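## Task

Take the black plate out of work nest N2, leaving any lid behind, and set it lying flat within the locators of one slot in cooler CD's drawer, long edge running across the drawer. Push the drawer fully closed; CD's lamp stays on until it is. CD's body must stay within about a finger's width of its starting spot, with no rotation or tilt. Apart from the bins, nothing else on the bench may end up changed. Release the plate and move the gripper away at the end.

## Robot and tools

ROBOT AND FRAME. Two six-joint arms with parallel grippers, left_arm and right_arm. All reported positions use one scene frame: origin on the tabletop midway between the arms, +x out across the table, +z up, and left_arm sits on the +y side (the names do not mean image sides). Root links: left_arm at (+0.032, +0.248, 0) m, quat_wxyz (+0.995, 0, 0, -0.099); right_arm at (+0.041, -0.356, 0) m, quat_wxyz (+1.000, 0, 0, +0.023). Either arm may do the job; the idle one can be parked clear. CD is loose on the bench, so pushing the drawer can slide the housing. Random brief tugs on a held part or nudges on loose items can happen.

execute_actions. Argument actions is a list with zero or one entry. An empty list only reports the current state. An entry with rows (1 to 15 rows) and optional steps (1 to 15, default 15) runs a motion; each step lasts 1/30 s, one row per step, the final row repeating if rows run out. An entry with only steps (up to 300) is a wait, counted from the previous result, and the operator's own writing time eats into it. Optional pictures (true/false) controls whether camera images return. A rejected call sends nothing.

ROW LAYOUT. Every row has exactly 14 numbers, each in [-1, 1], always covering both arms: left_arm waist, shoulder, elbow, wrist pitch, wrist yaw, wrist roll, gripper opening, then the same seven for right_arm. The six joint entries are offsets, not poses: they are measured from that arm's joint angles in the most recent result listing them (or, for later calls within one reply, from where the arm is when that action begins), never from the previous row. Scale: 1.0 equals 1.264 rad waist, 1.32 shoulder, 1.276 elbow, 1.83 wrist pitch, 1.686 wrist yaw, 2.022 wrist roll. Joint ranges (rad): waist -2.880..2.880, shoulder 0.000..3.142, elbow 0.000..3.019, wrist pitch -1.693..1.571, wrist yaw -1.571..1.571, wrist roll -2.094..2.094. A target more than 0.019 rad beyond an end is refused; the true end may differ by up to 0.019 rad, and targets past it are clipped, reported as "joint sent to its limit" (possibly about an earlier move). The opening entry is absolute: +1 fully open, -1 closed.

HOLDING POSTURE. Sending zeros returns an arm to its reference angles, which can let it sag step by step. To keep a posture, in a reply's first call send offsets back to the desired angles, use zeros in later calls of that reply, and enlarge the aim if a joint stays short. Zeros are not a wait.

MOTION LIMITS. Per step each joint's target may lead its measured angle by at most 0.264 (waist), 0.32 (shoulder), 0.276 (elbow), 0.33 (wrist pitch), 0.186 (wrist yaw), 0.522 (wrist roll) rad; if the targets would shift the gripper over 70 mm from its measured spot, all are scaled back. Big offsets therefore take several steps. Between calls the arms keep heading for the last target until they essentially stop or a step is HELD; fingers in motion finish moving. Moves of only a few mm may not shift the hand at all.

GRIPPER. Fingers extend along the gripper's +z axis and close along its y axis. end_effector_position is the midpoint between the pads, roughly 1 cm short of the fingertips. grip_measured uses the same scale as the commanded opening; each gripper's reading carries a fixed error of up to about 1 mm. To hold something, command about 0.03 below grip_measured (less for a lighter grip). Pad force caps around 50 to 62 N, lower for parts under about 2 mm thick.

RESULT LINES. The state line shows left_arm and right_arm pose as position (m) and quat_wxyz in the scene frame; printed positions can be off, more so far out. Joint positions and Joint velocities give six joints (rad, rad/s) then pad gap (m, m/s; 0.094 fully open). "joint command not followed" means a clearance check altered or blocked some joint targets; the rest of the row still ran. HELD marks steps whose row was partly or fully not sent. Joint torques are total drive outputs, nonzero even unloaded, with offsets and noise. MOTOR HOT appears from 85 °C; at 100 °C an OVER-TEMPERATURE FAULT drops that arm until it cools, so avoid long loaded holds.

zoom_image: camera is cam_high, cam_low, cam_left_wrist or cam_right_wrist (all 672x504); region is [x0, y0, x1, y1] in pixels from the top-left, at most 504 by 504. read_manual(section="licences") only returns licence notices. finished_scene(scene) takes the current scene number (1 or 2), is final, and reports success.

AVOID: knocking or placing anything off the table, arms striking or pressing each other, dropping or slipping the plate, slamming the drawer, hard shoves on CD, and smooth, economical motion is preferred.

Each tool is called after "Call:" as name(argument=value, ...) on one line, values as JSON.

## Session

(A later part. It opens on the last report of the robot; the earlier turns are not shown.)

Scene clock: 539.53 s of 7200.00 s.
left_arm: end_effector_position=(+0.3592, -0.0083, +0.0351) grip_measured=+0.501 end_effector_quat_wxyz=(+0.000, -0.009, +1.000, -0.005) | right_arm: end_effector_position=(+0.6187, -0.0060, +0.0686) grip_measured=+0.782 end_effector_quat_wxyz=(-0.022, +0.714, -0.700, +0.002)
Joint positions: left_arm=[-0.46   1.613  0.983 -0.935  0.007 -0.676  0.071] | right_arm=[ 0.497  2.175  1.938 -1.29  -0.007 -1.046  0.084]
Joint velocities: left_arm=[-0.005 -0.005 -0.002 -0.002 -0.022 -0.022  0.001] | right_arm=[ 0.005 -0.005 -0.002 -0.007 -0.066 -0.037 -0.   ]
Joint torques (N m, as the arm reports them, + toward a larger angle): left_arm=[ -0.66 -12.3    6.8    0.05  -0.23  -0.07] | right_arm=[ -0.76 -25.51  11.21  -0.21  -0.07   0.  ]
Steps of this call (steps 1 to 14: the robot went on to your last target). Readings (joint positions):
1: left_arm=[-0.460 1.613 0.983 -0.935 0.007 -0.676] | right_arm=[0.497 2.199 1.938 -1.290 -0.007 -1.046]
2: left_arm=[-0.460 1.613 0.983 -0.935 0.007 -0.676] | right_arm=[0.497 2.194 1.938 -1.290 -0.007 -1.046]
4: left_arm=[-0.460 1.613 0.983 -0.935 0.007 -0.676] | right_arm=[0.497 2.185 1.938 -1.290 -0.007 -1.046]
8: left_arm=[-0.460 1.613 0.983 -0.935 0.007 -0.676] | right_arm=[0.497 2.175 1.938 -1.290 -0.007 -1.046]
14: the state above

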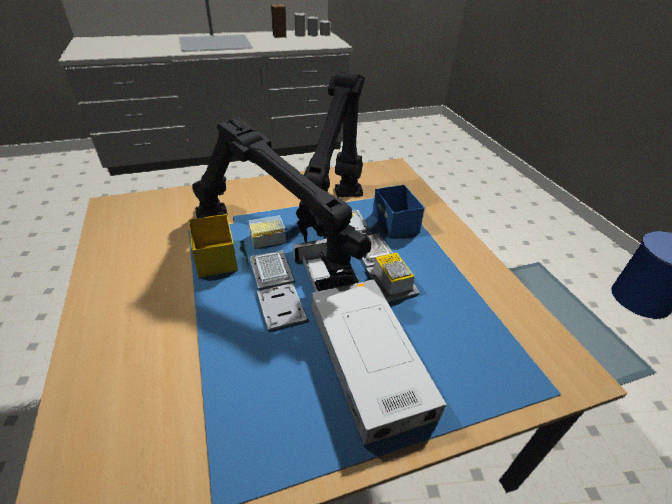

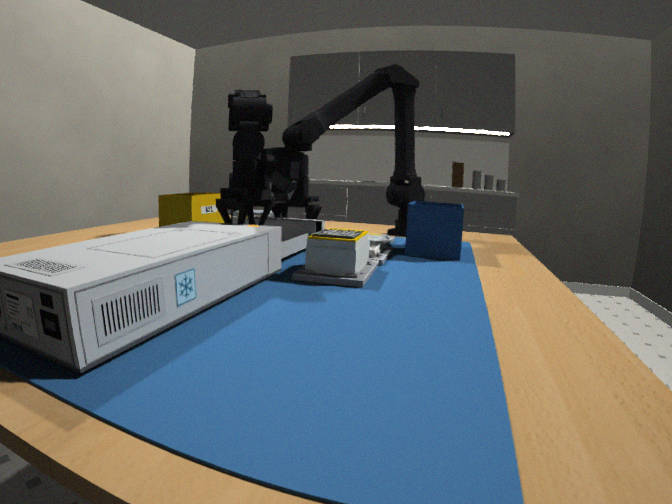

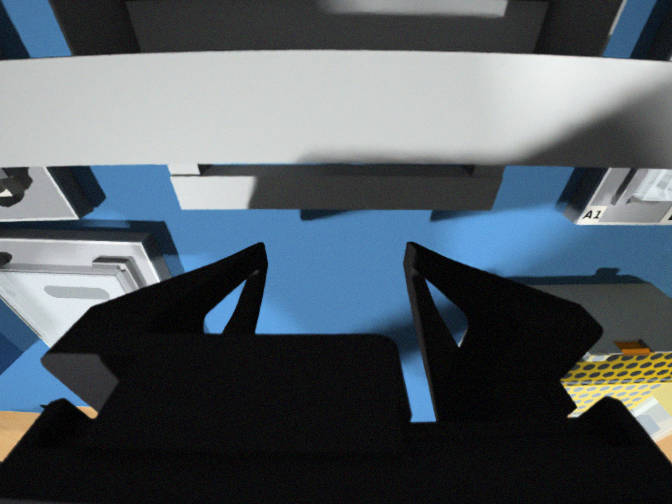

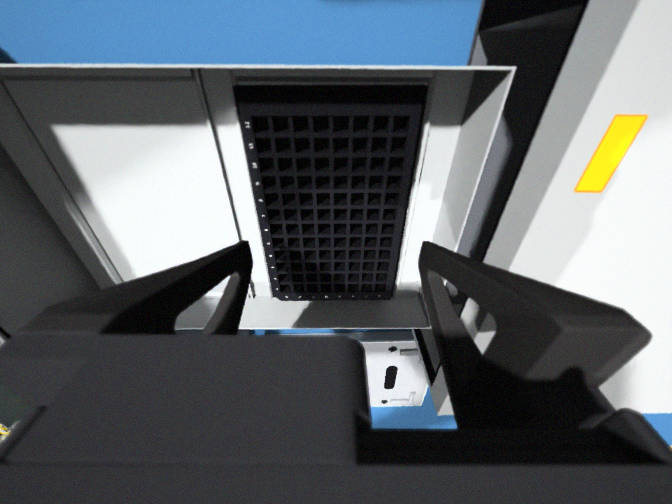

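Call:
zoom_image(camera="cam_right_wrist", region=[180, 55, 480, 335])

Call:
zoom_image(camera="cam_right_wrist", region=[245, 250, 425, 330])

Region (180, 55, 480, 335) of cam_right_wrist's 672x504 image, scaled by 1.680, with more detail than that image has; it fills the top 470 rows of this view, and the rest is white.

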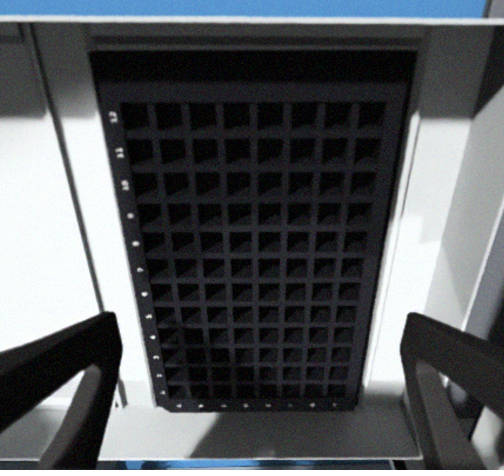

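Region (245, 250, 425, 330) of cam_right_wrist's 672x504 image, scaled by 2.800, with more detail than that image has.

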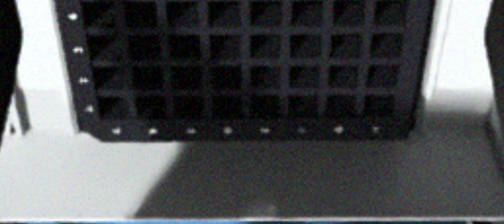

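Call:
execute_actions(actions=[{"rows": [[0.006,0.014,0.028,-0.005,0,0.007,0.5, 0,-0.008,0.010,0,0,0,0.785],[0.010,0.022,0.040,-0.008,0,0.012,0.5, 0,-0.014,0.010,0,0,0,0.785],[0.015,0.028,0.049,-0.010,0,0.015,0.5, 0,-0.023,0.010,0,0,0,0.785],[0.020,0.033,0.057,-0.011,0,0.018,0.5, 0,-0.034,0.010,0,0,0,0.785],[0.025,0.039,0.065,-0.012,0,0.021,0.5, 0,-0.047,0.010,0,0,0,0.785],[0.030,0.044,0.073,-0.013,0,0.024,0.5, 0,-0.061,0.010,0,0,0,0.785],[0.035,0.050,0.081,-0.015,0,0.027,0.5, 0,-0.076,0.010,0,0,0,0.785],[0.039,0.055,0.089,-0.016,0,0.030,0.5, 0,-0.091,0.010,0,0,0,0.785],[0.044,0.060,0.096,-0.017,0,0.033,0.5, 0,-0.105,0.010,0,0,0,0.785],[0.048,0.065,0.104,-0.018,0,0.036,0.5, -0.004,-0.118,0.008,0,0,0,0.785],[0.052,0.070,0.111,-0.019,0,0.039,0.5, -0.010,-0.129,0.004,0,0,0,0.785],[0.057,0.075,0.119,-0.021,0,0.041,0.5, -0.018,-0.138,-0.002,0,0,0,0.785],[0.061,0.080,0.126,-0.022,0,0.044,0.5, -0.028,-0.145,-0.010,0,0,0,0.785],[0.065,0.085,0.133,-0.023,0,0.047,0.5, -0.039,-0.149,-0.018,0,0,0,0.785],[0.0696,0.0904,0.1407,-0.024,0,0.050,0.5, -0.050,-0.150,-0.025,0,0,0,0.785]], "steps": 15}], pictures=false)

Call:
execute_actions(actions=[{"steps": 12}])

Scene clock: 572.83 s of 7200.00 s.
left_arm: end_effector_position=(+0.3996, -0.0063, +0.0308) grip_measured=+0.501 end_effector_quat_wxyz=(-0.009, -0.005, +1.000, -0.001) | right_arm: end_effector_position=(+0.6213, -0.0147, +0.1844) grip_measured=+0.782 end_effector_quat_wxyz=(-0.106, +0.705, -0.701, +0.025)
Joint positions: left_arm=[-0.4    1.702  1.086 -0.969  0.011 -0.609  0.071] | right_arm=[ 0.484  1.991  1.928 -1.29  -0.007 -1.046  0.084]
Joint velocities: left_arm=[ 0.151  0.181  0.271 -0.071 -0.051  0.183  0.   ] | right_arm=[-0.21  -0.669 -0.095 -0.002  0.022  0.051 -0.001]
Joint torques (N m, as the arm reports them, + toward a larger angle): left_arm=[  0.59 -11.75  10.03  -0.04  -0.4    0.06] | right_arm=[ -3.81 -20.95   9.04   0.75  -0.07   0.02]
Steps of this call (steps 1 to 30: the robot went on to your last target; steps 31 to 90: nothing new was sent; then 29.80 s passed at rest; steps 91 to 105: all 15 steps of this action). Readings (joint positions):
91: left_arm=[-0.460 1.613 0.983 -0.935 0.007 -0.676] | right_arm=[0.497 2.175 1.938 -1.290 -0.007 -1.046]
92: left_arm=[-0.460 1.614 0.983 -0.935 0.007 -0.675] | right_arm=[0.497 2.174 1.938 -1.290 -0.007 -1.046]
94: left_arm=[-0.458 1.620 0.988 -0.941 0.007 -0.669] | right_arm=[0.497 2.171 1.938 -1.290 -0.007 -1.046]
98: left_arm=[-0.439 1.653 1.022 -0.951 0.007 -0.651] | right_arm=[0.497 2.140 1.938 -1.290 -0.007 -1.046]
105: the state above

Scene clock: 573.23 s of 7200.00 s.
left_arm: end_effector_position=(+0.4128, -0.0039, +0.0320) grip_measured=+0.501 end_effector_quat_wxyz=(-0.005, -0.006, +1.000, -0.003) | right_arm: end_effector_position=(+0.6339, -0.0549, +0.2030) grip_measured=+0.782 end_effector_quat_wxyz=(+0.116, -0.682, +0.721, -0.031)
Joint positions: left_arm=[-0.379  1.717  1.111 -0.971  0.011 -0.591  0.071] | right_arm=[ 0.422  1.948  1.907 -1.29  -0.007 -1.046  0.084]
Joint velocities: left_arm=[ 0.015 -0.005  0.002  0.007  0.051  0.066 -0.001] | right_arm=[ 0.034  0.083 -0.042  0.012 -0.007 -0.022 -0.   ]
Joint torques (N m, as the arm reports them, + toward a larger angle): left_arm=[  0.   -13.2    9.53  -0.25  -0.39   0.12] | right_arm=[  0.01 -20.09  10.86   0.67  -0.07   0.02]
Steps of this call (steps 1 to 12: the robot went on to your last target). Readings (joint positions):
1: left_arm=[-0.395 1.707 1.095 -0.971 0.011 -0.604] | right_arm=[0.476 1.971 1.925 -1.290 -0.007 -1.046]
2: left_arm=[-0.390 1.712 1.102 -0.971 0.011 -0.601] | right_arm=[0.467 1.955 1.925 -1.290 -0.007 -1.046]
4: left_arm=[-0.383 1.717 1.110 -0.971 0.011 -0.596] | right_arm=[0.447 1.937 1.925 -1.290 -0.007 -1.046]
8: left_arm=[-0.379 1.717 1.111 -0.971 0.011 -0.592] | right_arm=[0.421 1.937 1.917 -1.290 -0.007 -1.046]
12: the state above

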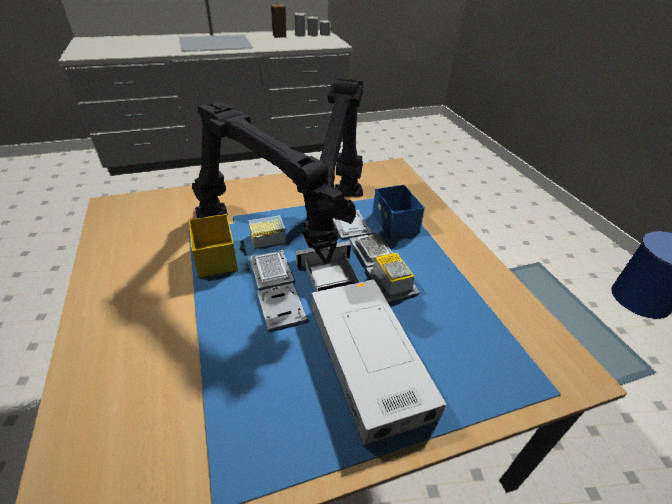

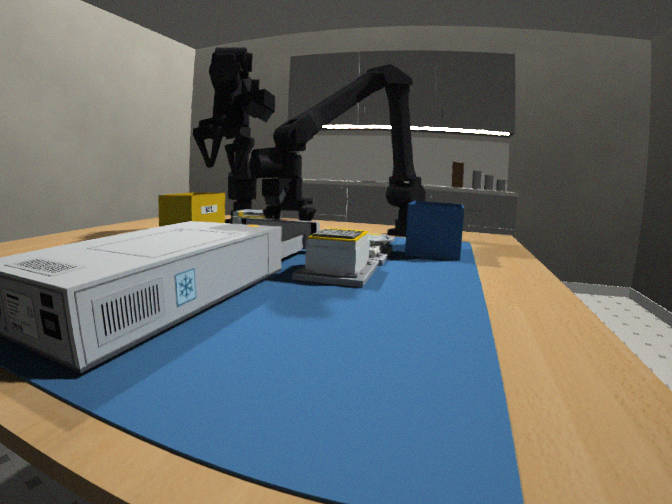

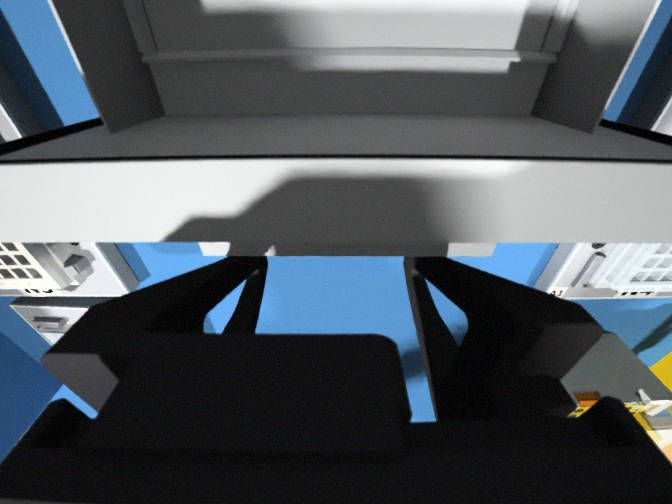

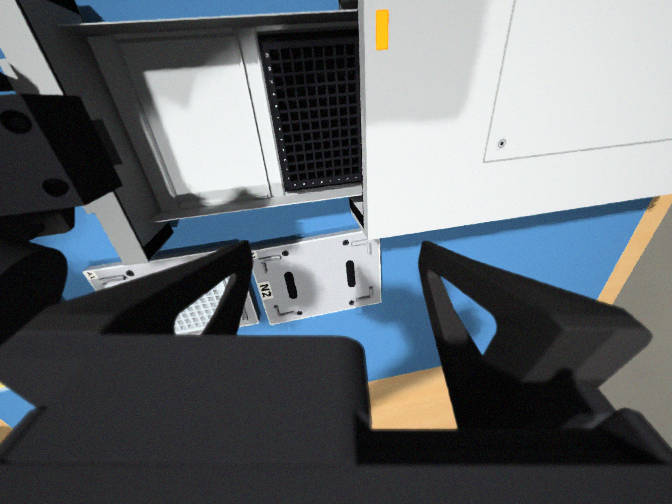

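Call:
execute_actions(actions=[{"rows": [[0.007,0.014,0.040,-0.005,-0.003,0.008,0.5, -0.004,0,-0.004,0,0,0,0.785],[0.011,0.022,0.056,-0.008,-0.003,0.012,0.5, -0.009,-0.004,-0.010,0,0,0,0.785],[0.016,0.029,0.069,-0.010,-0.003,0.014,0.5, -0.016,-0.009,-0.018,0,0,0,0.785],[0.019,0.034,0.078,-0.012,-0.003,0.016,0.5, -0.025,-0.014,-0.027,0,0,0,0.785],[0.023,0.040,0.088,-0.014,-0.003,0.0185,0.5, -0.036,-0.020,-0.038,0,0,0,0.785],[0.026,0.045,0.097,-0.015,-0.003,0.021,0.5, -0.048,-0.027,-0.050,0,0,0,0.785],[0.030,0.051,0.106,-0.017,-0.003,0.023,0.5, -0.061,-0.034,-0.063,0,0,0,0.785],[0.033,0.056,0.116,-0.019,-0.003,0.025,0.5, -0.075,-0.041,-0.076,0,0,0,0.785],[0.037,0.061,0.125,-0.021,-0.003,0.027,0.5, -0.089,-0.048,-0.090,0,0,0,0.785],[0.040,0.067,0.134,-0.023,-0.003,0.029,0.5, -0.103,-0.055,-0.104,0,0,0,0.785],[0.044,0.072,0.144,-0.025,-0.003,0.031,0.5, -0.117,-0.062,-0.118,0,0,0,0.785],[0.047,0.077,0.153,-0.026,-0.003,0.033,0.5, -0.131,-0.069,-0.132,0,0,0,0.785],[0.051,0.083,0.162,-0.028,-0.003,0.0355,0.5, -0.145,-0.076,-0.146,0,0,0,0.785],[0.054,0.088,0.172,-0.030,-0.003,0.038,0.5, -0.159,-0.083,-0.160,0,0,0,0.785],[0.0576,0.0936,0.181,-0.032,-0.003,0.040,0.5, -0.173,-0.090,-0.174,0,0,0,0.785]], "steps": 15}], pictures=false)

Call:
execute_actions(actions=[{"rows": [[0.022,0.029,0.076,-0.009,-0.002,0.016,0.5, -0.050,-0.030,-0.040,0,0,0,0.785],[0.025,0.035,0.085,-0.011,-0.002,0.018,0.5, -0.062,-0.037,-0.053,0,0,0,0.785],[0.027,0.041,0.095,-0.014,-0.002,0.020,0.5, -0.074,-0.044,-0.066,0,0,0,0.785],[0.030,0.047,0.105,-0.016,-0.002,0.022,0.5, -0.085,-0.051,-0.078,0,0,0,0.785],[0.033,0.053,0.115,-0.019,-0.002,0.023,0.5, -0.096,-0.057,-0.090,0,0,0,0.785],[0.036,0.059,0.125,-0.022,-0.002,0.025,0.5, -0.106,-0.063,-0.101,0,0,0,0.785],[0.039,0.065,0.135,-0.024,-0.002,0.027,0.5, -0.115,-0.069,-0.111,0,0,0,0.785],[0.041,0.071,0.144,-0.027,-0.002,0.029,0.5, -0.123,-0.074,-0.120,0,0,0,0.785],[0.044,0.076,0.154,-0.029,-0.002,0.030,0.5, -0.130,-0.079,-0.128,0,0,0,0.785],[0.047,0.082,0.164,-0.032,-0.002,0.032,0.5, -0.136,-0.083,-0.135,0,0,0,0.785],[0.050,0.088,0.174,-0.035,-0.002,0.034,0.5, -0.141,-0.086,-0.141,0,0,0,0.785],[0.053,0.094,0.184,-0.037,-0.002,0.036,0.5, -0.145,-0.089,-0.146,0,0,0,0.785],[0.055,0.100,0.193,-0.040,-0.002,0.037,0.5, -0.148,-0.091,-0.149,0,0,0,0.785],[0.058,0.106,0.203,-0.042,-0.002,0.039,0.5, -0.150,-0.092,-0.151,0,0,0,0.785],[0.061,0.112,0.213,-0.045,-0.002,0.041,0.5, -0.151,-0.093,-0.152,0,0,0,0.785]], "steps": 15}], pictures=false)

Call:
execute_actions(actions=[{"steps": 12}])

Scene clock: 599.70 s of 7200.00 s.
left_arm: end_effector_position=(+0.4659, -0.0078, +0.0367) grip_measured=+0.501 end_effector_quat_wxyz=(-0.001, -0.007, +1.000, -0.005) | right_arm: end_effector_position=(+0.6227, -0.1826, +0.1739) grip_measured=+0.782 end_effector_quat_wxyz=(+0.063, -0.618, +0.784, -0.022)
Joint positions: left_arm=[-0.328  1.81   1.26  -1.017  0.011 -0.541  0.071] | right_arm=[ 0.242  1.863  1.716 -1.29  -0.007 -1.046  0.084]
Joint velocities: left_arm=[ 0.151  0.21   0.359 -0.1   -0.007  0.139  0.   ] | right_arm=[-0.708 -0.308 -0.476  0.002 -0.022 -0.081 -0.001]
Joint torques (N m, as the arm reports them, + toward a larger angle): left_arm=[  0.66 -14.57  10.46  -0.13  -0.45   0.07] | right_arm=[ -0.57 -22.42  10.23   0.48  -0.08   0.02]
Steps of this call (steps 1 to 30: the robot went on to your last target; steps 31 to 90: nothing new was sent; then 22.97 s passed at rest; steps 91 to 105: all 15 steps of this action). Readings (joint positions):
91: left_arm=[-0.379 1.717 1.111 -0.971 0.011 -0.590] | right_arm=[0.429 1.954 1.904 -1.290 -0.007 -1.046]
92: left_arm=[-0.379 1.717 1.112 -0.972 0.011 -0.589] | right_arm=[0.428 1.954 1.903 -1.290 -0.007 -1.046]
94: left_arm=[-0.378 1.725 1.124 -0.984 0.011 -0.586] | right_arm=[0.424 1.950 1.893 -1.290 -0.007 -1.046]
98: left_arm=[-0.365 1.755 1.168 -1.002 0.011 -0.572] | right_arm=[0.390 1.927 1.838 -1.290 -0.007 -1.046]
105: the state above

Scene clock: 600.20 s of 7200.00 s.
left_arm: end_effector_position=(+0.5269, -0.0078, +0.0417) grip_measured=+0.501 end_effector_quat_wxyz=(+0.001, -0.007, +1.000, -0.007) | right_arm: end_effector_position=(+0.5813, -0.3005, +0.1584) grip_measured=+0.783 end_effector_quat_wxyz=(+0.025, -0.542, +0.840, -0.009)
Joint positions: left_arm=[-0.273  1.922  1.446 -1.087  0.011 -0.486  0.071] | right_arm=[ 0.054  1.755  1.526 -1.29  -0.007 -1.046  0.084]
Joint velocities: left_arm=[ 0.093  0.22   0.364 -0.144 -0.022  0.066  0.001] | right_arm=[-0.044 -0.063 -0.09  -0.027 -0.007 -0.037 -0.   ]
Joint torques (N m, as the arm reports them, + toward a larger angle): left_arm=[  0.7  -16.28  10.82   0.05  -0.37   0.11] | right_arm=[ -0.67 -19.48  10.13   0.3   -0.07   0.01]
Steps of this call (steps 1 to 15: all 15 steps of this action). Readings (joint positions):
1: left_arm=[-0.323 1.817 1.272 -1.021 0.011 -0.537] | right_arm=[0.217 1.853 1.698 -1.290 -0.007 -1.046]
2: left_arm=[-0.319 1.823 1.285 -1.025 0.011 -0.532] | right_arm=[0.194 1.843 1.680 -1.290 -0.007 -1.046]
4: left_arm=[-0.310 1.837 1.310 -1.034 0.011 -0.524] | right_arm=[0.151 1.824 1.645 -1.290 -0.007 -1.046]
8: left_arm=[-0.296 1.868 1.360 -1.053 0.011 -0.510] | right_arm=[0.091 1.791 1.584 -1.290 -0.007 -1.046]
15: the state above

Scene clock: 600.60 s of 7200.00 s.
left_arm: end_effector_position=(+0.5389, -0.0054, +0.0425) grip_measured=+0.501 end_effector_quat_wxyz=(+0.004, -0.008, +1.000, -0.008) | right_arm: end_effector_position=(+0.5803, -0.3012, +0.1593) grip_measured=+0.783 end_effector_quat_wxyz=(+0.025, -0.542, +0.840, -0.009)
Joint positions: left_arm=[-0.26   1.939  1.475 -1.091  0.011 -0.474  0.071] | right_arm=[ 0.053  1.751  1.523 -1.29  -0.007 -1.046  0.084]
Joint velocities: left_arm=[-0.005  0.005 -0.002  0.002 -0.007 -0.022 -0.   ] | right_arm=[-0.015 -0.005  0.022  0.007 -0.051  0.007 -0.   ]
Joint torques (N m, as the arm reports them, + toward a larger angle): left_arm=[ -0.17 -16.74  10.51  -0.21  -0.34   0.12] | right_arm=[ -0.85 -19.48   9.79   0.33  -0.07   0.01]
Steps of this call (steps 1 to 12: the robot went on to your last target). Readings (joint positions):
1: left_arm=[-0.270 1.929 1.457 -1.090 0.011 -0.483] | right_arm=[0.053 1.753 1.524 -1.290 -0.007 -1.046]
2: left_arm=[-0.267 1.934 1.466 -1.090 0.011 -0.481] | right_arm=[0.053 1.751 1.523 -1.290 -0.007 -1.046]
4: left_arm=[-0.263 1.939 1.474 -1.090 0.011 -0.478] | right_arm=[0.053 1.751 1.523 -1.290 -0.007 -1.046]
8: left_arm=[-0.260 1.939 1.475 -1.091 0.011 -0.474] | right_arm=[0.053 1.751 1.523 -1.290 -0.007 -1.046]
12: the state above

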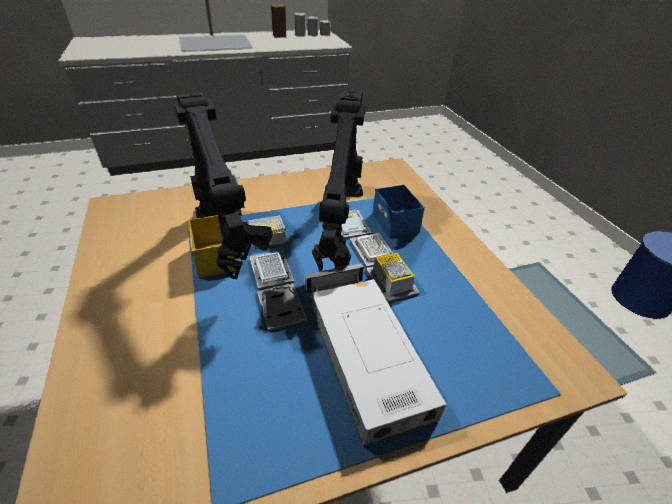

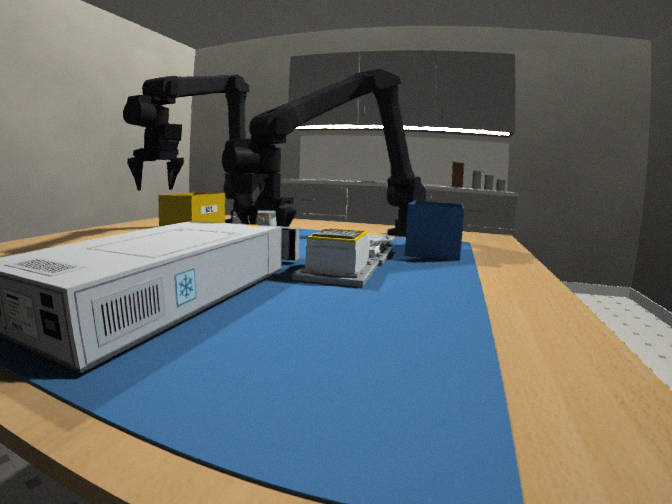

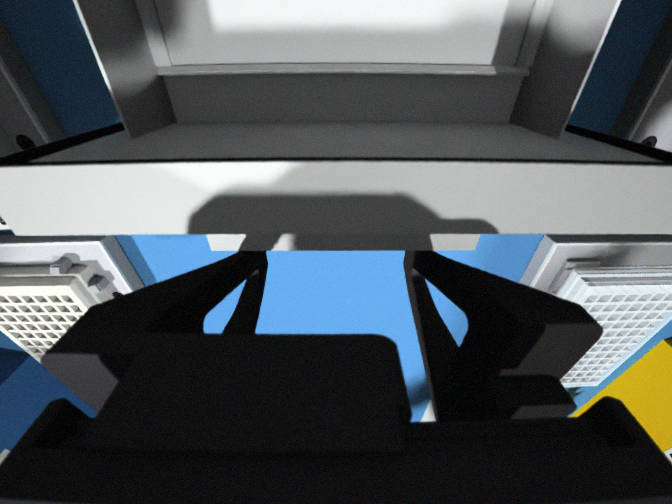

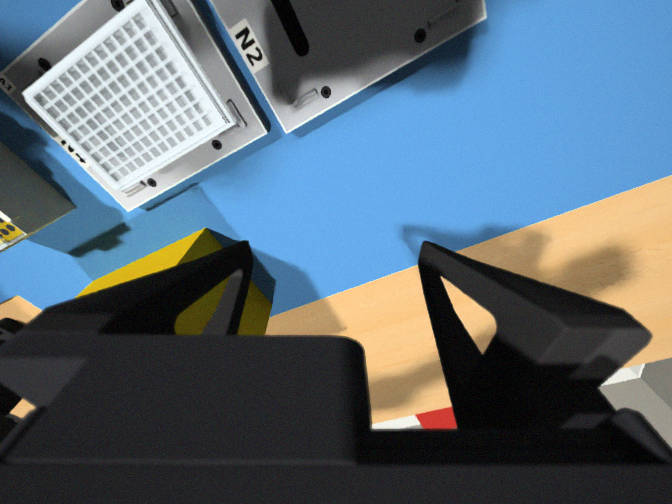

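Call:
execute_actions(actions=[])

Scene clock: 610.20 s of 7200.00 s.
left_arm: end_effector_position=(+0.5389, -0.0054, +0.0425) grip_measured=+0.501 end_effector_quat_wxyz=(+0.004, -0.008, +1.000, -0.008) | right_arm: end_effector_position=(+0.5803, -0.3012, +0.1593) grip_measured=+0.783 end_effector_quat_wxyz=(+0.025, -0.542, +0.840, -0.009)
Joint positions: left_arm=[-0.26   1.939  1.475 -1.091  0.011 -0.474  0.071] | right_arm=[ 0.053  1.751  1.523 -1.29  -0.007 -1.046  0.084]
Joint velocities: left_arm=[-0.015 -0.005 -0.002  0.017 -0.022  0.081  0.001] | right_arm=[ 0.005 -0.005 -0.002 -0.007  0.037 -0.081  0.001]
Joint torques (N m, as the arm reports them, + toward a larger angle): left_arm=[ -0.2  -16.72  10.39  -0.17  -0.37   0.13] | right_arm=[ -0.91 -19.44   9.93   0.28  -0.07   0.01]
Steps of this call (steps 1 to 30: the robot went on to your last target; steps 31 to 90: nothing new was sent; then 6.60 s passed at rest). Readings (joint positions):
1: left_arm=[-0.260 1.939 1.475 -1.091 0.011 -0.474] | right_arm=[0.053 1.751 1.523 -1.290 -0.007 -1.046]
2: left_arm=[-0.260 1.939 1.475 -1.091 0.011 -0.474] | right_arm=[0.053 1.751 1.523 -1.290 -0.007 -1.046]
4: left_arm=[-0.260 1.939 1.475 -1.091 0.011 -0.474] | right_arm=[0.053 1.751 1.523 -1.290 -0.007 -1.046]
8: left_arm=[-0.260 1.939 1.475 -1.091 0.011 -0.474] | right_arm=[0.053 1.751 1.523 -1.290 -0.007 -1.046]
90: the state above
All arms were judged still, so your last target was given up. Only a new action makes them travel on or press farther. Fingers that are still opening or closing keep moving.

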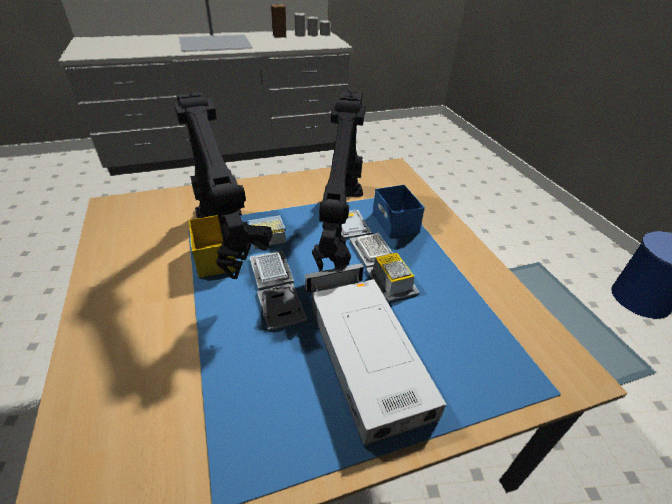

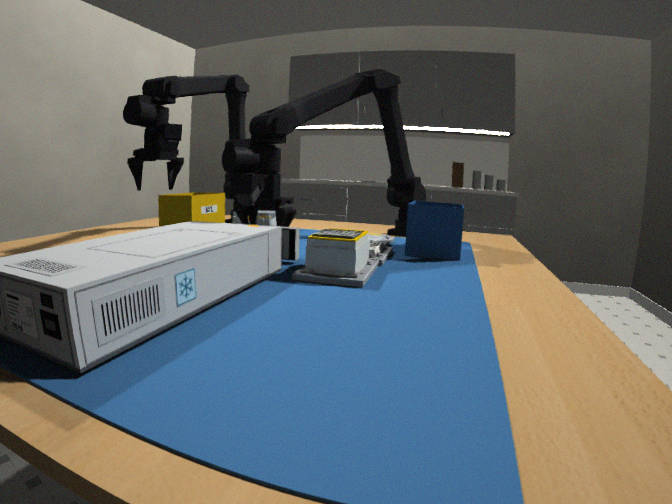

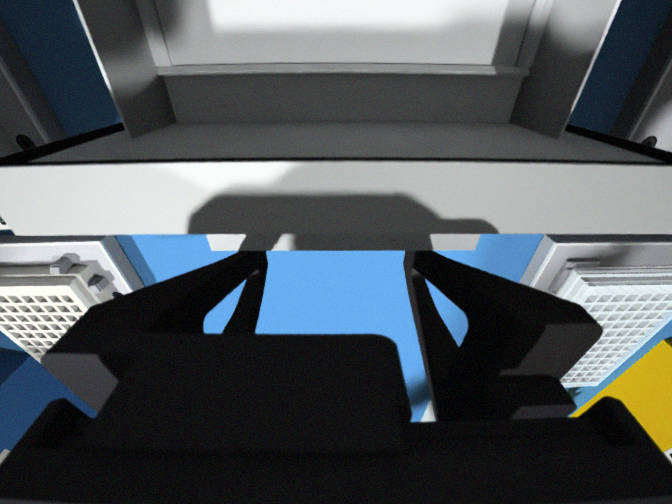

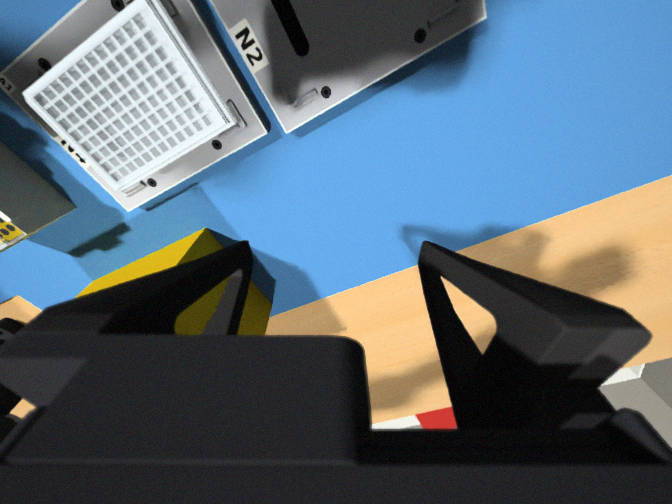

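Call:
execute_actions(actions=[{"rows": [[0.0084,0.0197,0.0544,-0.0073,-0.002,0.0092,0.5,0,0,0.01,0,0,0,0.785],[0.0105,0.0258,0.0648,-0.0102,-0.002,0.0106,0.5,0,0,0.01,0,0,0,0.785],[0.0126,0.0319,0.0753,-0.0131,-0.002,0.0119,0.5,0,0,0.01,0,0,0,0.785],[0.0148,0.0381,0.0858,-0.0159,-0.002,0.0133,0.5,0,0,0.01,0,0,0,0.785],[0.0169,0.0442,0.0962,-0.0188,-0.002,0.0146,0.5,0,0,0.01,0,0,0,0.785],[0.0190,0.0503,0.1067,-0.0217,-0.002,0.0159,0.5,0,0,0.01,0,0,0,0.785],[0.0211,0.0564,0.1172,-0.0246,-0.002,0.0173,0.5,0,0,0.01,0,0,0,0.785],[0.0232,0.0625,0.1276,-0.0275,-0.002,0.0186,0.5,0,0,0.01,0,0,0,0.785],[0.0253,0.0686,0.1381,-0.0304,-0.002,0.0200,0.5,0,0,0.01,0,0,0,0.785],[0.0274,0.0747,0.1486,-0.0333,-0.002,0.0213,0.5,0,0,0.01,0,0,0,0.785],[0.0295,0.0808,0.1590,-0.0362,-0.002,0.0226,0.5,0,0,0.01,0,0,0,0.785],[0.0317,0.0870,0.1695,-0.0390,-0.002,0.0240,0.5,0,0,0.01,0,0,0,0.785],[0.0338,0.0931,0.1800,-0.0419,-0.002,0.0253,0.5,0,0,0.01,0,0,0,0.785],[0.0359,0.0992,0.1904,-0.0448,-0.002,0.0267,0.5,0,0,0.01,0,0,0,0.785],[0.0380,0.1053,0.2009,-0.0477,-0.002,0.0280,0.5,0,0,0.01,0,0,0,0.785]], "steps": 15}], pictures=false)

Call:
execute_actions(actions=[{"steps": 15}])

Scene clock: 625.73 s of 7200.00 s.
left_arm: end_effector_position=(+0.5846, -0.0088, +0.0449) grip_measured=+0.501 end_effector_quat_wxyz=(+0.004, -0.006, +1.000, -0.008) | right_arm: end_effector_position=(+0.5803, -0.3012, +0.1593) grip_measured=+0.783 end_effector_quat_wxyz=(+0.025, -0.542, +0.840, -0.009)
Joint positions: left_arm=[-0.231  2.04   1.646 -1.164  0.011 -0.442  0.071] | right_arm=[ 0.053  1.751  1.523 -1.29  -0.007 -1.046  0.084]
Joint velocities: left_arm=[ 0.073  0.22   0.379 -0.149 -0.11   0.095  0.001] | right_arm=[-0.015 -0.005 -0.007  0.007 -0.022 -0.022  0.   ]
Joint torques (N m, as the arm reports them, + toward a larger angle): left_arm=[  0.33 -18.08  11.    -0.04  -0.35   0.08] | right_arm=[ -0.75 -18.41  11.28   0.31  -0.07   0.01]
Steps of this call (steps 1 to 90: nothing new was sent; then 12.03 s passed at rest; steps 91 to 105: all 15 steps of this action). Readings (joint positions):
91: left_arm=[-0.260 1.940 1.476 -1.092 0.011 -0.473] | right_arm=[0.053 1.751 1.523 -1.290 -0.007 -1.046]
92: left_arm=[-0.259 1.941 1.479 -1.096 0.011 -0.473] | right_arm=[0.053 1.751 1.523 -1.290 -0.007 -1.046]
94: left_arm=[-0.259 1.949 1.494 -1.110 0.011 -0.471] | right_arm=[0.053 1.751 1.523 -1.290 -0.007 -1.046]
98: left_arm=[-0.253 1.980 1.545 -1.134 0.011 -0.461] | right_arm=[0.053 1.751 1.523 -1.290 -0.007 -1.046]
105: the state above

Scene clock: 626.23 s of 7200.00 s.
left_arm: end_effector_position=(+0.5947, -0.0062, +0.0451) grip_measured=+0.501 end_effector_quat_wxyz=(+0.006, -0.006, +1.000, -0.009) | right_arm: end_effector_position=(+0.5803, -0.3012, +0.1593) grip_measured=+0.783 end_effector_quat_wxyz=(+0.025, -0.542, +0.840, -0.009)
Joint positions: left_arm=[-0.221  2.057  1.674 -1.169  0.011 -0.432  0.071] | right_arm=[ 0.053  1.751  1.523 -1.29  -0.007 -1.046  0.084]
Joint velocities: left_arm=[-0.024 -0.015 -0.007  0.022 -0.051 -0.022 -0.   ] | right_arm=[ 0.005  0.005  0.002  0.002 -0.022 -0.051 -0.002]
Joint torques (N m, as the arm reports them, + toward a larger angle): left_arm=[  0.06 -18.31  10.8   -0.23  -0.34   0.11] | right_arm=[ -0.78 -18.46  11.28   0.29  -0.08   0.01]
Steps of this call (steps 1 to 15: the robot went on to your last target). Readings (joint positions):
1: left_arm=[-0.229 2.048 1.658 -1.167 0.011 -0.440] | right_arm=[0.053 1.751 1.523 -1.290 -0.007 -1.046]
2: left_arm=[-0.227 2.053 1.666 -1.167 0.011 -0.438] | right_arm=[0.053 1.751 1.523 -1.290 -0.007 -1.046]
4: left_arm=[-0.223 2.057 1.674 -1.167 0.011 -0.435] | right_arm=[0.053 1.751 1.523 -1.290 -0.007 -1.046]
8: left_arm=[-0.221 2.057 1.674 -1.169 0.011 -0.433] | right_arm=[0.053 1.751 1.523 -1.290 -0.007 -1.046]
15: the state above

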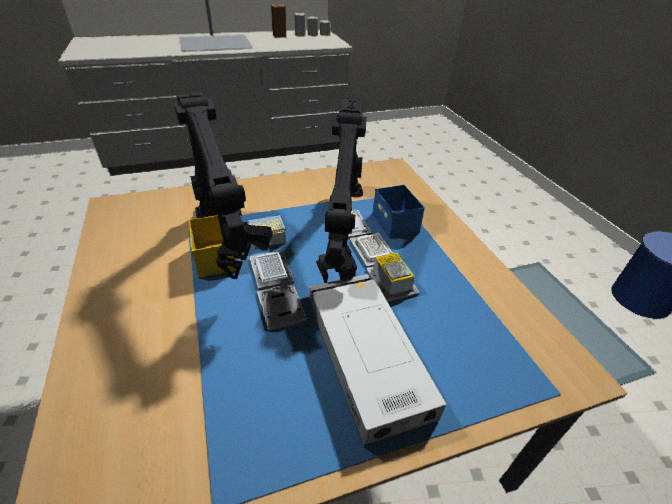

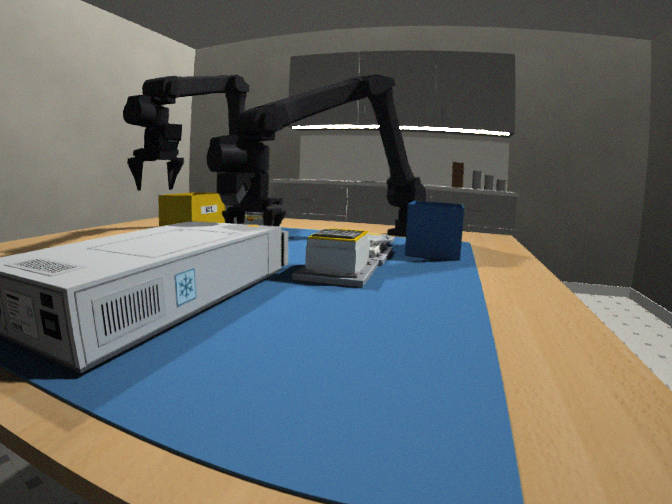

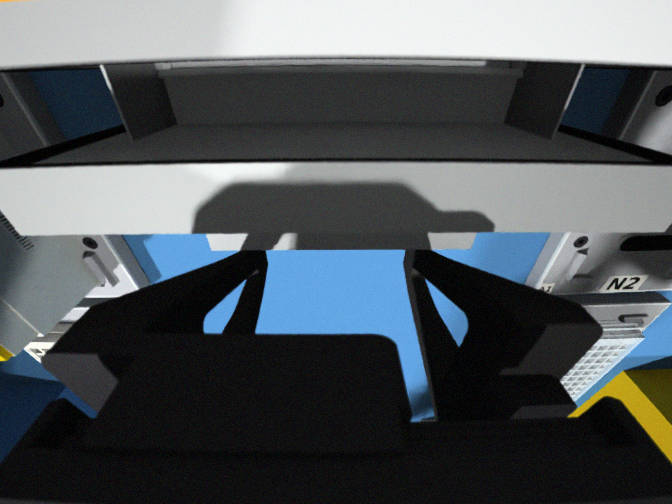

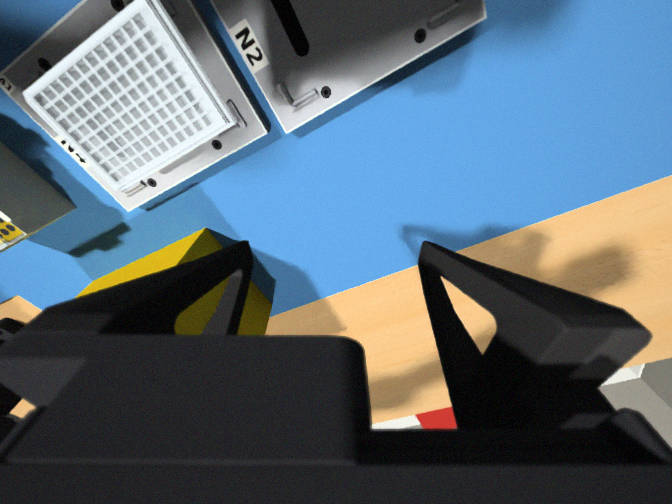

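Call:
execute_actions(actions=[{"rows": [[0.0069,0.0156,0.0473,-0.0053,-0.002,0.0082,0.5,0,0,0.01,0,0,0,0.785],[0.0074,0.0177,0.0506,-0.0062,-0.002,0.0086,0.5,0,0,0.01,0,0,0,0.785],[0.0080,0.0197,0.0540,-0.0071,-0.002,0.0089,0.5,0,0,0.01,0,0,0,0.785],[0.0085,0.0217,0.0574,-0.0080,-0.002,0.0093,0.5,0,0,0.01,0,0,0,0.785],[0.0091,0.0238,0.0608,-0.0089,-0.002,0.0096,0.5,0,0,0.01,0,0,0,0.785],[0.0096,0.0258,0.0641,-0.0097,-0.002,0.0099,0.5,0,0,0.01,0,0,0,0.785],[0.0102,0.0278,0.0675,-0.0106,-0.002,0.0103,0.5,0,0,0.01,0,0,0,0.785],[0.0107,0.0298,0.0709,-0.0115,-0.002,0.0106,0.5,0,0,0.01,0,0,0,0.785],[0.0113,0.0319,0.0742,-0.0124,-0.002,0.0110,0.5,0,0,0.01,0,0,0,0.785],[0.0118,0.0339,0.0776,-0.0133,-0.002,0.0113,0.5,0,0,0.01,0,0,0,0.785],[0.0124,0.0359,0.0810,-0.0142,-0.002,0.0116,0.5,0,0,0.01,0,0,0,0.785],[0.0129,0.0380,0.0843,-0.0151,-0.002,0.0120,0.5,0,0,0.01,0,0,0,0.785],[0.0135,0.0400,0.0877,-0.0160,-0.002,0.0123,0.5,0,0,0.01,0,0,0,0.785],[0.0140,0.0420,0.0911,-0.0169,-0.002,0.0127,0.5,0,0,0.01,0,0,0,0.785],[0.0145,0.0441,0.0944,-0.0177,-0.002,0.0130,0.5,0,0,0.01,0,0,0,0.785]], "steps": 15}], pictures=false)

Call:
execute_actions(actions=[{"steps": 12}])

Scene clock: 637.23 s of 7200.00 s.
left_arm: end_effector_position=(+0.6047, -0.0073, +0.0462) grip_measured=+0.501 end_effector_quat_wxyz=(+0.004, -0.006, +1.000, -0.008) | right_arm: end_effector_position=(+0.5803, -0.3012, +0.1593) grip_measured=+0.783 end_effector_quat_wxyz=(+0.025, -0.542, +0.840, -0.009)
Joint positions: left_arm=[-0.216  2.083  1.721 -1.195  0.011 -0.426  0.071] | right_arm=[ 0.053  1.751  1.523 -1.29  -0.007 -1.046  0.084]
Joint velocities: left_arm=[ 0.024  0.093  0.125 -0.042 -0.007  0.037  0.   ] | right_arm=[ 0.005 -0.005 -0.007  0.012  0.007 -0.022 -0.   ]
Joint torques (N m, as the arm reports them, + toward a larger angle): left_arm=[  0.16 -18.14  11.28  -0.04  -0.39   0.1 ] | right_arm=[ -0.84 -18.35  11.29   0.3   -0.08   0.02]
Steps of this call (steps 1 to 15: the robot went on to your last target; steps 16 to 90: nothing new was sent; then 7.50 s passed at rest; steps 91 to 105: all 15 steps of this action). Readings (joint positions):
91: left_arm=[-0.221 2.057 1.674 -1.169 0.011 -0.432] | right_arm=[0.053 1.751 1.523 -1.290 -0.007 -1.046]
92: left_arm=[-0.221 2.057 1.674 -1.169 0.011 -0.432] | right_arm=[0.053 1.751 1.523 -1.290 -0.007 -1.046]
94: left_arm=[-0.221 2.058 1.677 -1.172 0.011 -0.432] | right_arm=[0.053 1.751 1.523 -1.290 -0.007 -1.046]
98: left_arm=[-0.221 2.065 1.690 -1.184 0.011 -0.431] | right_arm=[0.053 1.751 1.523 -1.290 -0.007 -1.046]
105: the state above

Scene clock: 637.63 s of 7200.00 s.
left_arm: end_effector_position=(+0.6083, -0.0072, +0.0462) grip_measured=+0.501 end_effector_quat_wxyz=(+0.006, -0.006, +1.000, -0.008) | right_arm: end_effector_position=(+0.5803, -0.3012, +0.1593) grip_measured=+0.783 end_effector_quat_wxyz=(+0.025, -0.542, +0.840, -0.009)
Joint positions: left_arm=[-0.214  2.089  1.732 -1.196  0.011 -0.424  0.071] | right_arm=[ 0.053  1.751  1.523 -1.29  -0.007 -1.046  0.084]
Joint velocities: left_arm=[-0.024 -0.005  0.002  0.002  0.037 -0.007  0.   ] | right_arm=[-0.015 -0.005 -0.012  0.012 -0.007  0.022  0.001]
Joint torques (N m, as the arm reports them, + toward a larger angle): left_arm=[  0.04 -18.6   11.12  -0.08  -0.35   0.14] | right_arm=[ -0.72 -18.44  11.32   0.28  -0.08   0.01]
Steps of this call (steps 1 to 12: the robot went on to your last target). Readings (joint positions):
1: left_arm=[-0.215 2.086 1.725 -1.196 0.011 -0.425] | right_arm=[0.053 1.751 1.523 -1.290 -0.007 -1.046]
2: left_arm=[-0.214 2.087 1.728 -1.196 0.011 -0.425] | right_arm=[0.053 1.751 1.523 -1.290 -0.007 -1.046]
4: left_arm=[-0.214 2.089 1.731 -1.196 0.011 -0.424] | right_arm=[0.053 1.751 1.523 -1.290 -0.007 -1.046]
8: left_arm=[-0.214 2.089 1.732 -1.196 0.011 -0.424] | right_arm=[0.053 1.751 1.523 -1.290 -0.007 -1.046]
12: the state above

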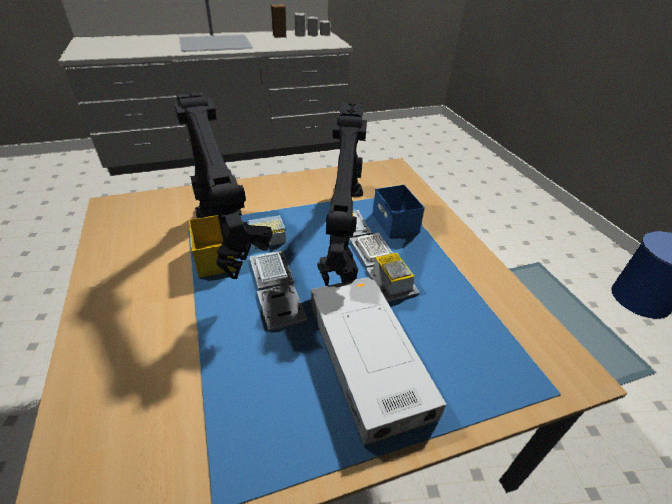

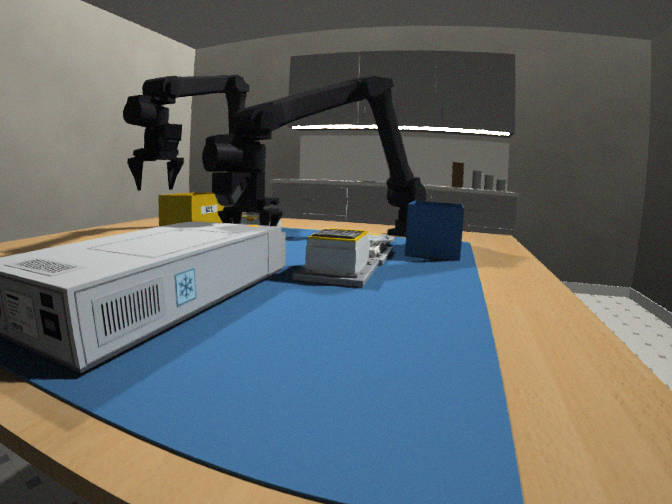

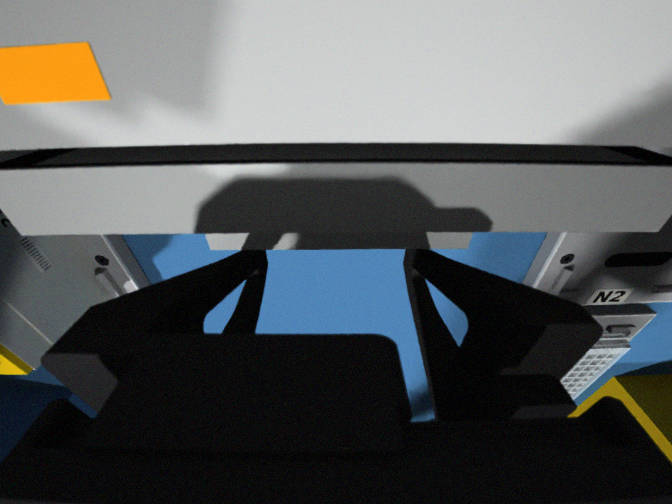

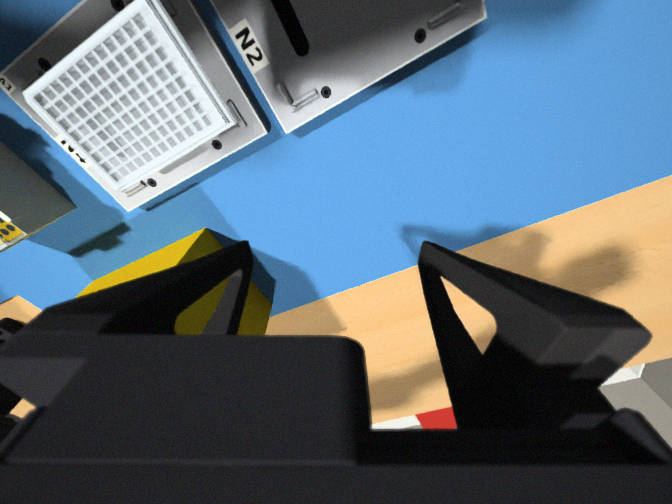

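Call:
execute_actions(actions=[{"rows": [[0.0090,0.0210,0.0508,-0.0030,-0.002,0.0091,0.5,0,0,0.01,0,0,0,0.785],[0.0093,0.0224,0.0527,-0.0034,-0.002,0.0093,0.5,0,0,0.01,0,0,0,0.785],[0.0096,0.0237,0.0545,-0.0037,-0.002,0.0095,0.5,0,0,0.01,0,0,0,0.785],[0.0099,0.0251,0.0563,-0.0040,-0.002,0.0097,0.5,0,0,0.01,0,0,0,0.785],[0.0102,0.0264,0.0581,-0.0043,-0.002,0.0099,0.5,0,0,0.01,0,0,0,0.785],[0.0105,0.0278,0.0600,-0.0047,-0.002,0.0101,0.5,0,0,0.01,0,0,0,0.785],[0.0108,0.0291,0.0618,-0.0050,-0.002,0.0102,0.5,0,0,0.01,0,0,0,0.785],[0.0111,0.0304,0.0636,-0.0053,-0.002,0.0104,0.5,0,0,0.01,0,0,0,0.785],[0.0114,0.0318,0.0654,-0.0056,-0.002,0.0106,0.5,0,0,0.01,0,0,0,0.785],[0.0117,0.0331,0.0673,-0.0060,-0.002,0.0108,0.5,0,0,0.01,0,0,0,0.785],[0.0120,0.0345,0.0691,-0.0063,-0.002,0.0110,0.5,0,0,0.01,0,0,0,0.785],[0.0123,0.0358,0.0709,-0.0066,-0.002,0.0112,0.5,0,0,0.01,0,0,0,0.785]], "steps": 15}], pictures=false)

Call:
execute_actions(actions=[{"steps": 10}])

Scene clock: 648.27 s of 7200.00 s.
left_arm: end_effector_position=(+0.6161, -0.0075, +0.0457) grip_measured=+0.501 end_effector_quat_wxyz=(+0.007, -0.006, +1.000, -0.009) | right_arm: end_effector_position=(+0.5803, -0.3012, +0.1593) grip_measured=+0.783 end_effector_quat_wxyz=(+0.025, -0.542, +0.840, -0.009)
Joint positions: left_arm=[-0.209  2.107  1.761 -1.205  0.011 -0.42   0.071] | right_arm=[ 0.053  1.751  1.523 -1.29  -0.007 -1.046  0.084]
Joint velocities: left_arm=[-0.005 -0.005 -0.007  0.007 -0.007  0.037 -0.001] | right_arm=[ 0.015 -0.005  0.007  0.007  0.007 -0.007  0.001]
Joint torques (N m, as the arm reports them, + toward a larger angle): left_arm=[  0.06 -18.47  11.12   0.04  -0.38   0.13] | right_arm=[ -0.78 -18.49  11.28   0.3   -0.08   0.01]
Steps of this call (steps 1 to 30: the robot went on to your last target; steps 31 to 90: nothing new was sent; then 7.13 s passed at rest; steps 91 to 105: all 15 steps of this action). Readings (joint positions):
91: left_arm=[-0.214 2.089 1.732 -1.196 0.011 -0.424] | right_arm=[0.053 1.751 1.523 -1.290 -0.007 -1.046]
92: left_arm=[-0.214 2.089 1.732 -1.196 0.011 -0.424] | right_arm=[0.053 1.751 1.523 -1.290 -0.007 -1.046]
94: left_arm=[-0.214 2.091 1.734 -1.198 0.011 -0.424] | right_arm=[0.053 1.751 1.523 -1.290 -0.007 -1.046]
98: left_arm=[-0.212 2.096 1.743 -1.202 0.011 -0.423] | right_arm=[0.053 1.751 1.523 -1.290 -0.007 -1.046]
105: the state above

Scene clock: 648.60 s of 7200.00 s.
left_arm: end_effector_position=(+0.6161, -0.0075, +0.0457) grip_measured=+0.501 end_effector_quat_wxyz=(+0.007, -0.006, +1.000, -0.009) | right_arm: end_effector_position=(+0.5803, -0.3012, +0.1593) grip_measured=+0.783 end_effector_quat_wxyz=(+0.025, -0.542, +0.840, -0.009)
Joint positions: left_arm=[-0.209  2.107  1.761 -1.205  0.011 -0.42   0.071] | right_arm=[ 0.053  1.751  1.523 -1.29  -0.007 -1.046  0.084]
Joint velocities: left_arm=[-0.005 -0.015 -0.002  0.002 -0.066 -0.037  0.   ] | right_arm=[-0.005 -0.005 -0.002 -0.002  0.022 -0.037 -0.   ]
Joint torques (N m, as the arm reports them, + toward a larger angle): left_arm=[  0.3  -18.64  11.08   0.02  -0.34   0.14] | right_arm=[ -0.84 -18.33  11.31   0.31  -0.08   0.01]
Steps of this call (steps 1 to 10: the robot went on to your last target). Readings (joint positions):
1: left_arm=[-0.209 2.107 1.761 -1.205 0.011 -0.420] | right_arm=[0.053 1.751 1.523 -1.290 -0.007 -1.046]
2: left_arm=[-0.209 2.107 1.761 -1.205 0.011 -0.420] | right_arm=[0.053 1.751 1.523 -1.290 -0.007 -1.046]
4: left_arm=[-0.209 2.107 1.761 -1.205 0.011 -0.420] | right_arm=[0.053 1.751 1.523 -1.290 -0.007 -1.046]
8: left_arm=[-0.209 2.107 1.761 -1.205 0.011 -0.420] | right_arm=[0.053 1.751 1.523 -1.290 -0.007 -1.046]
10: the state above

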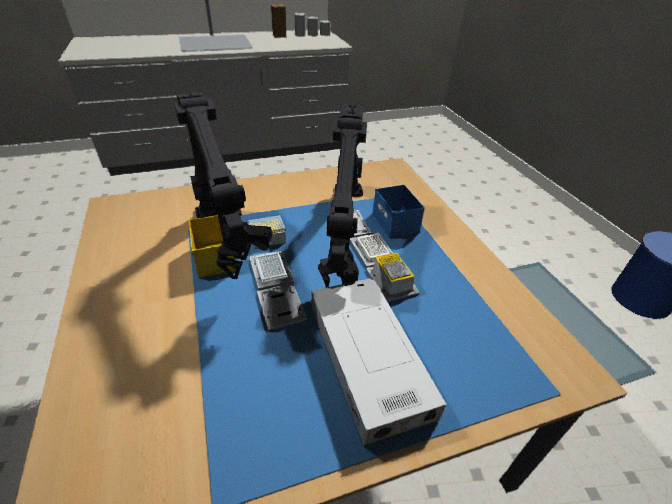

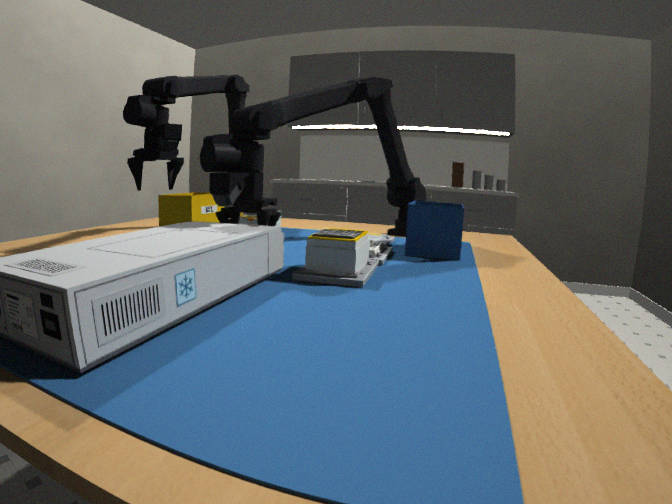

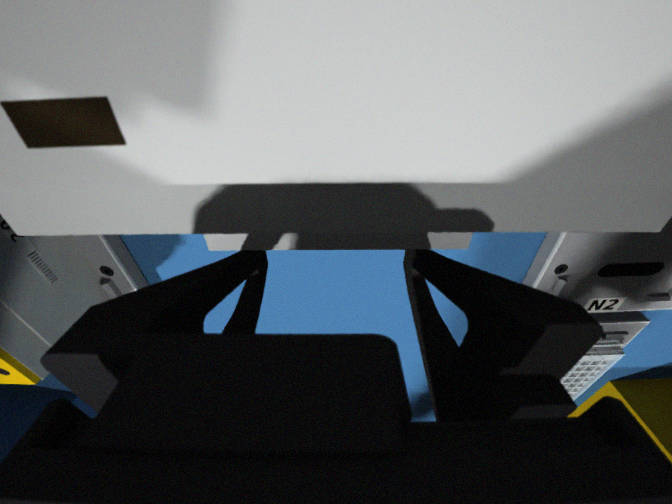

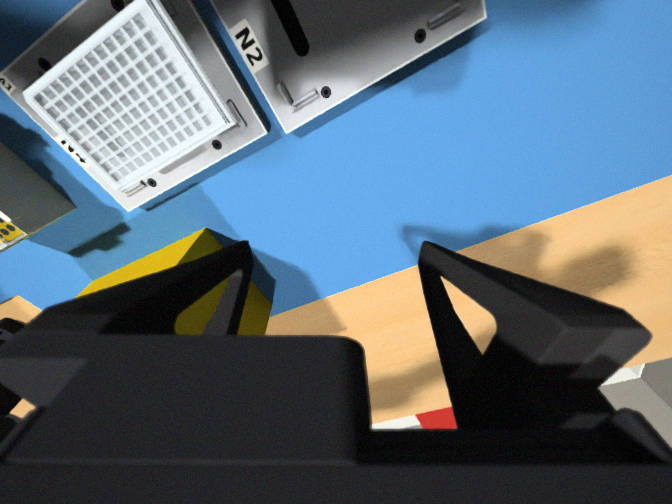

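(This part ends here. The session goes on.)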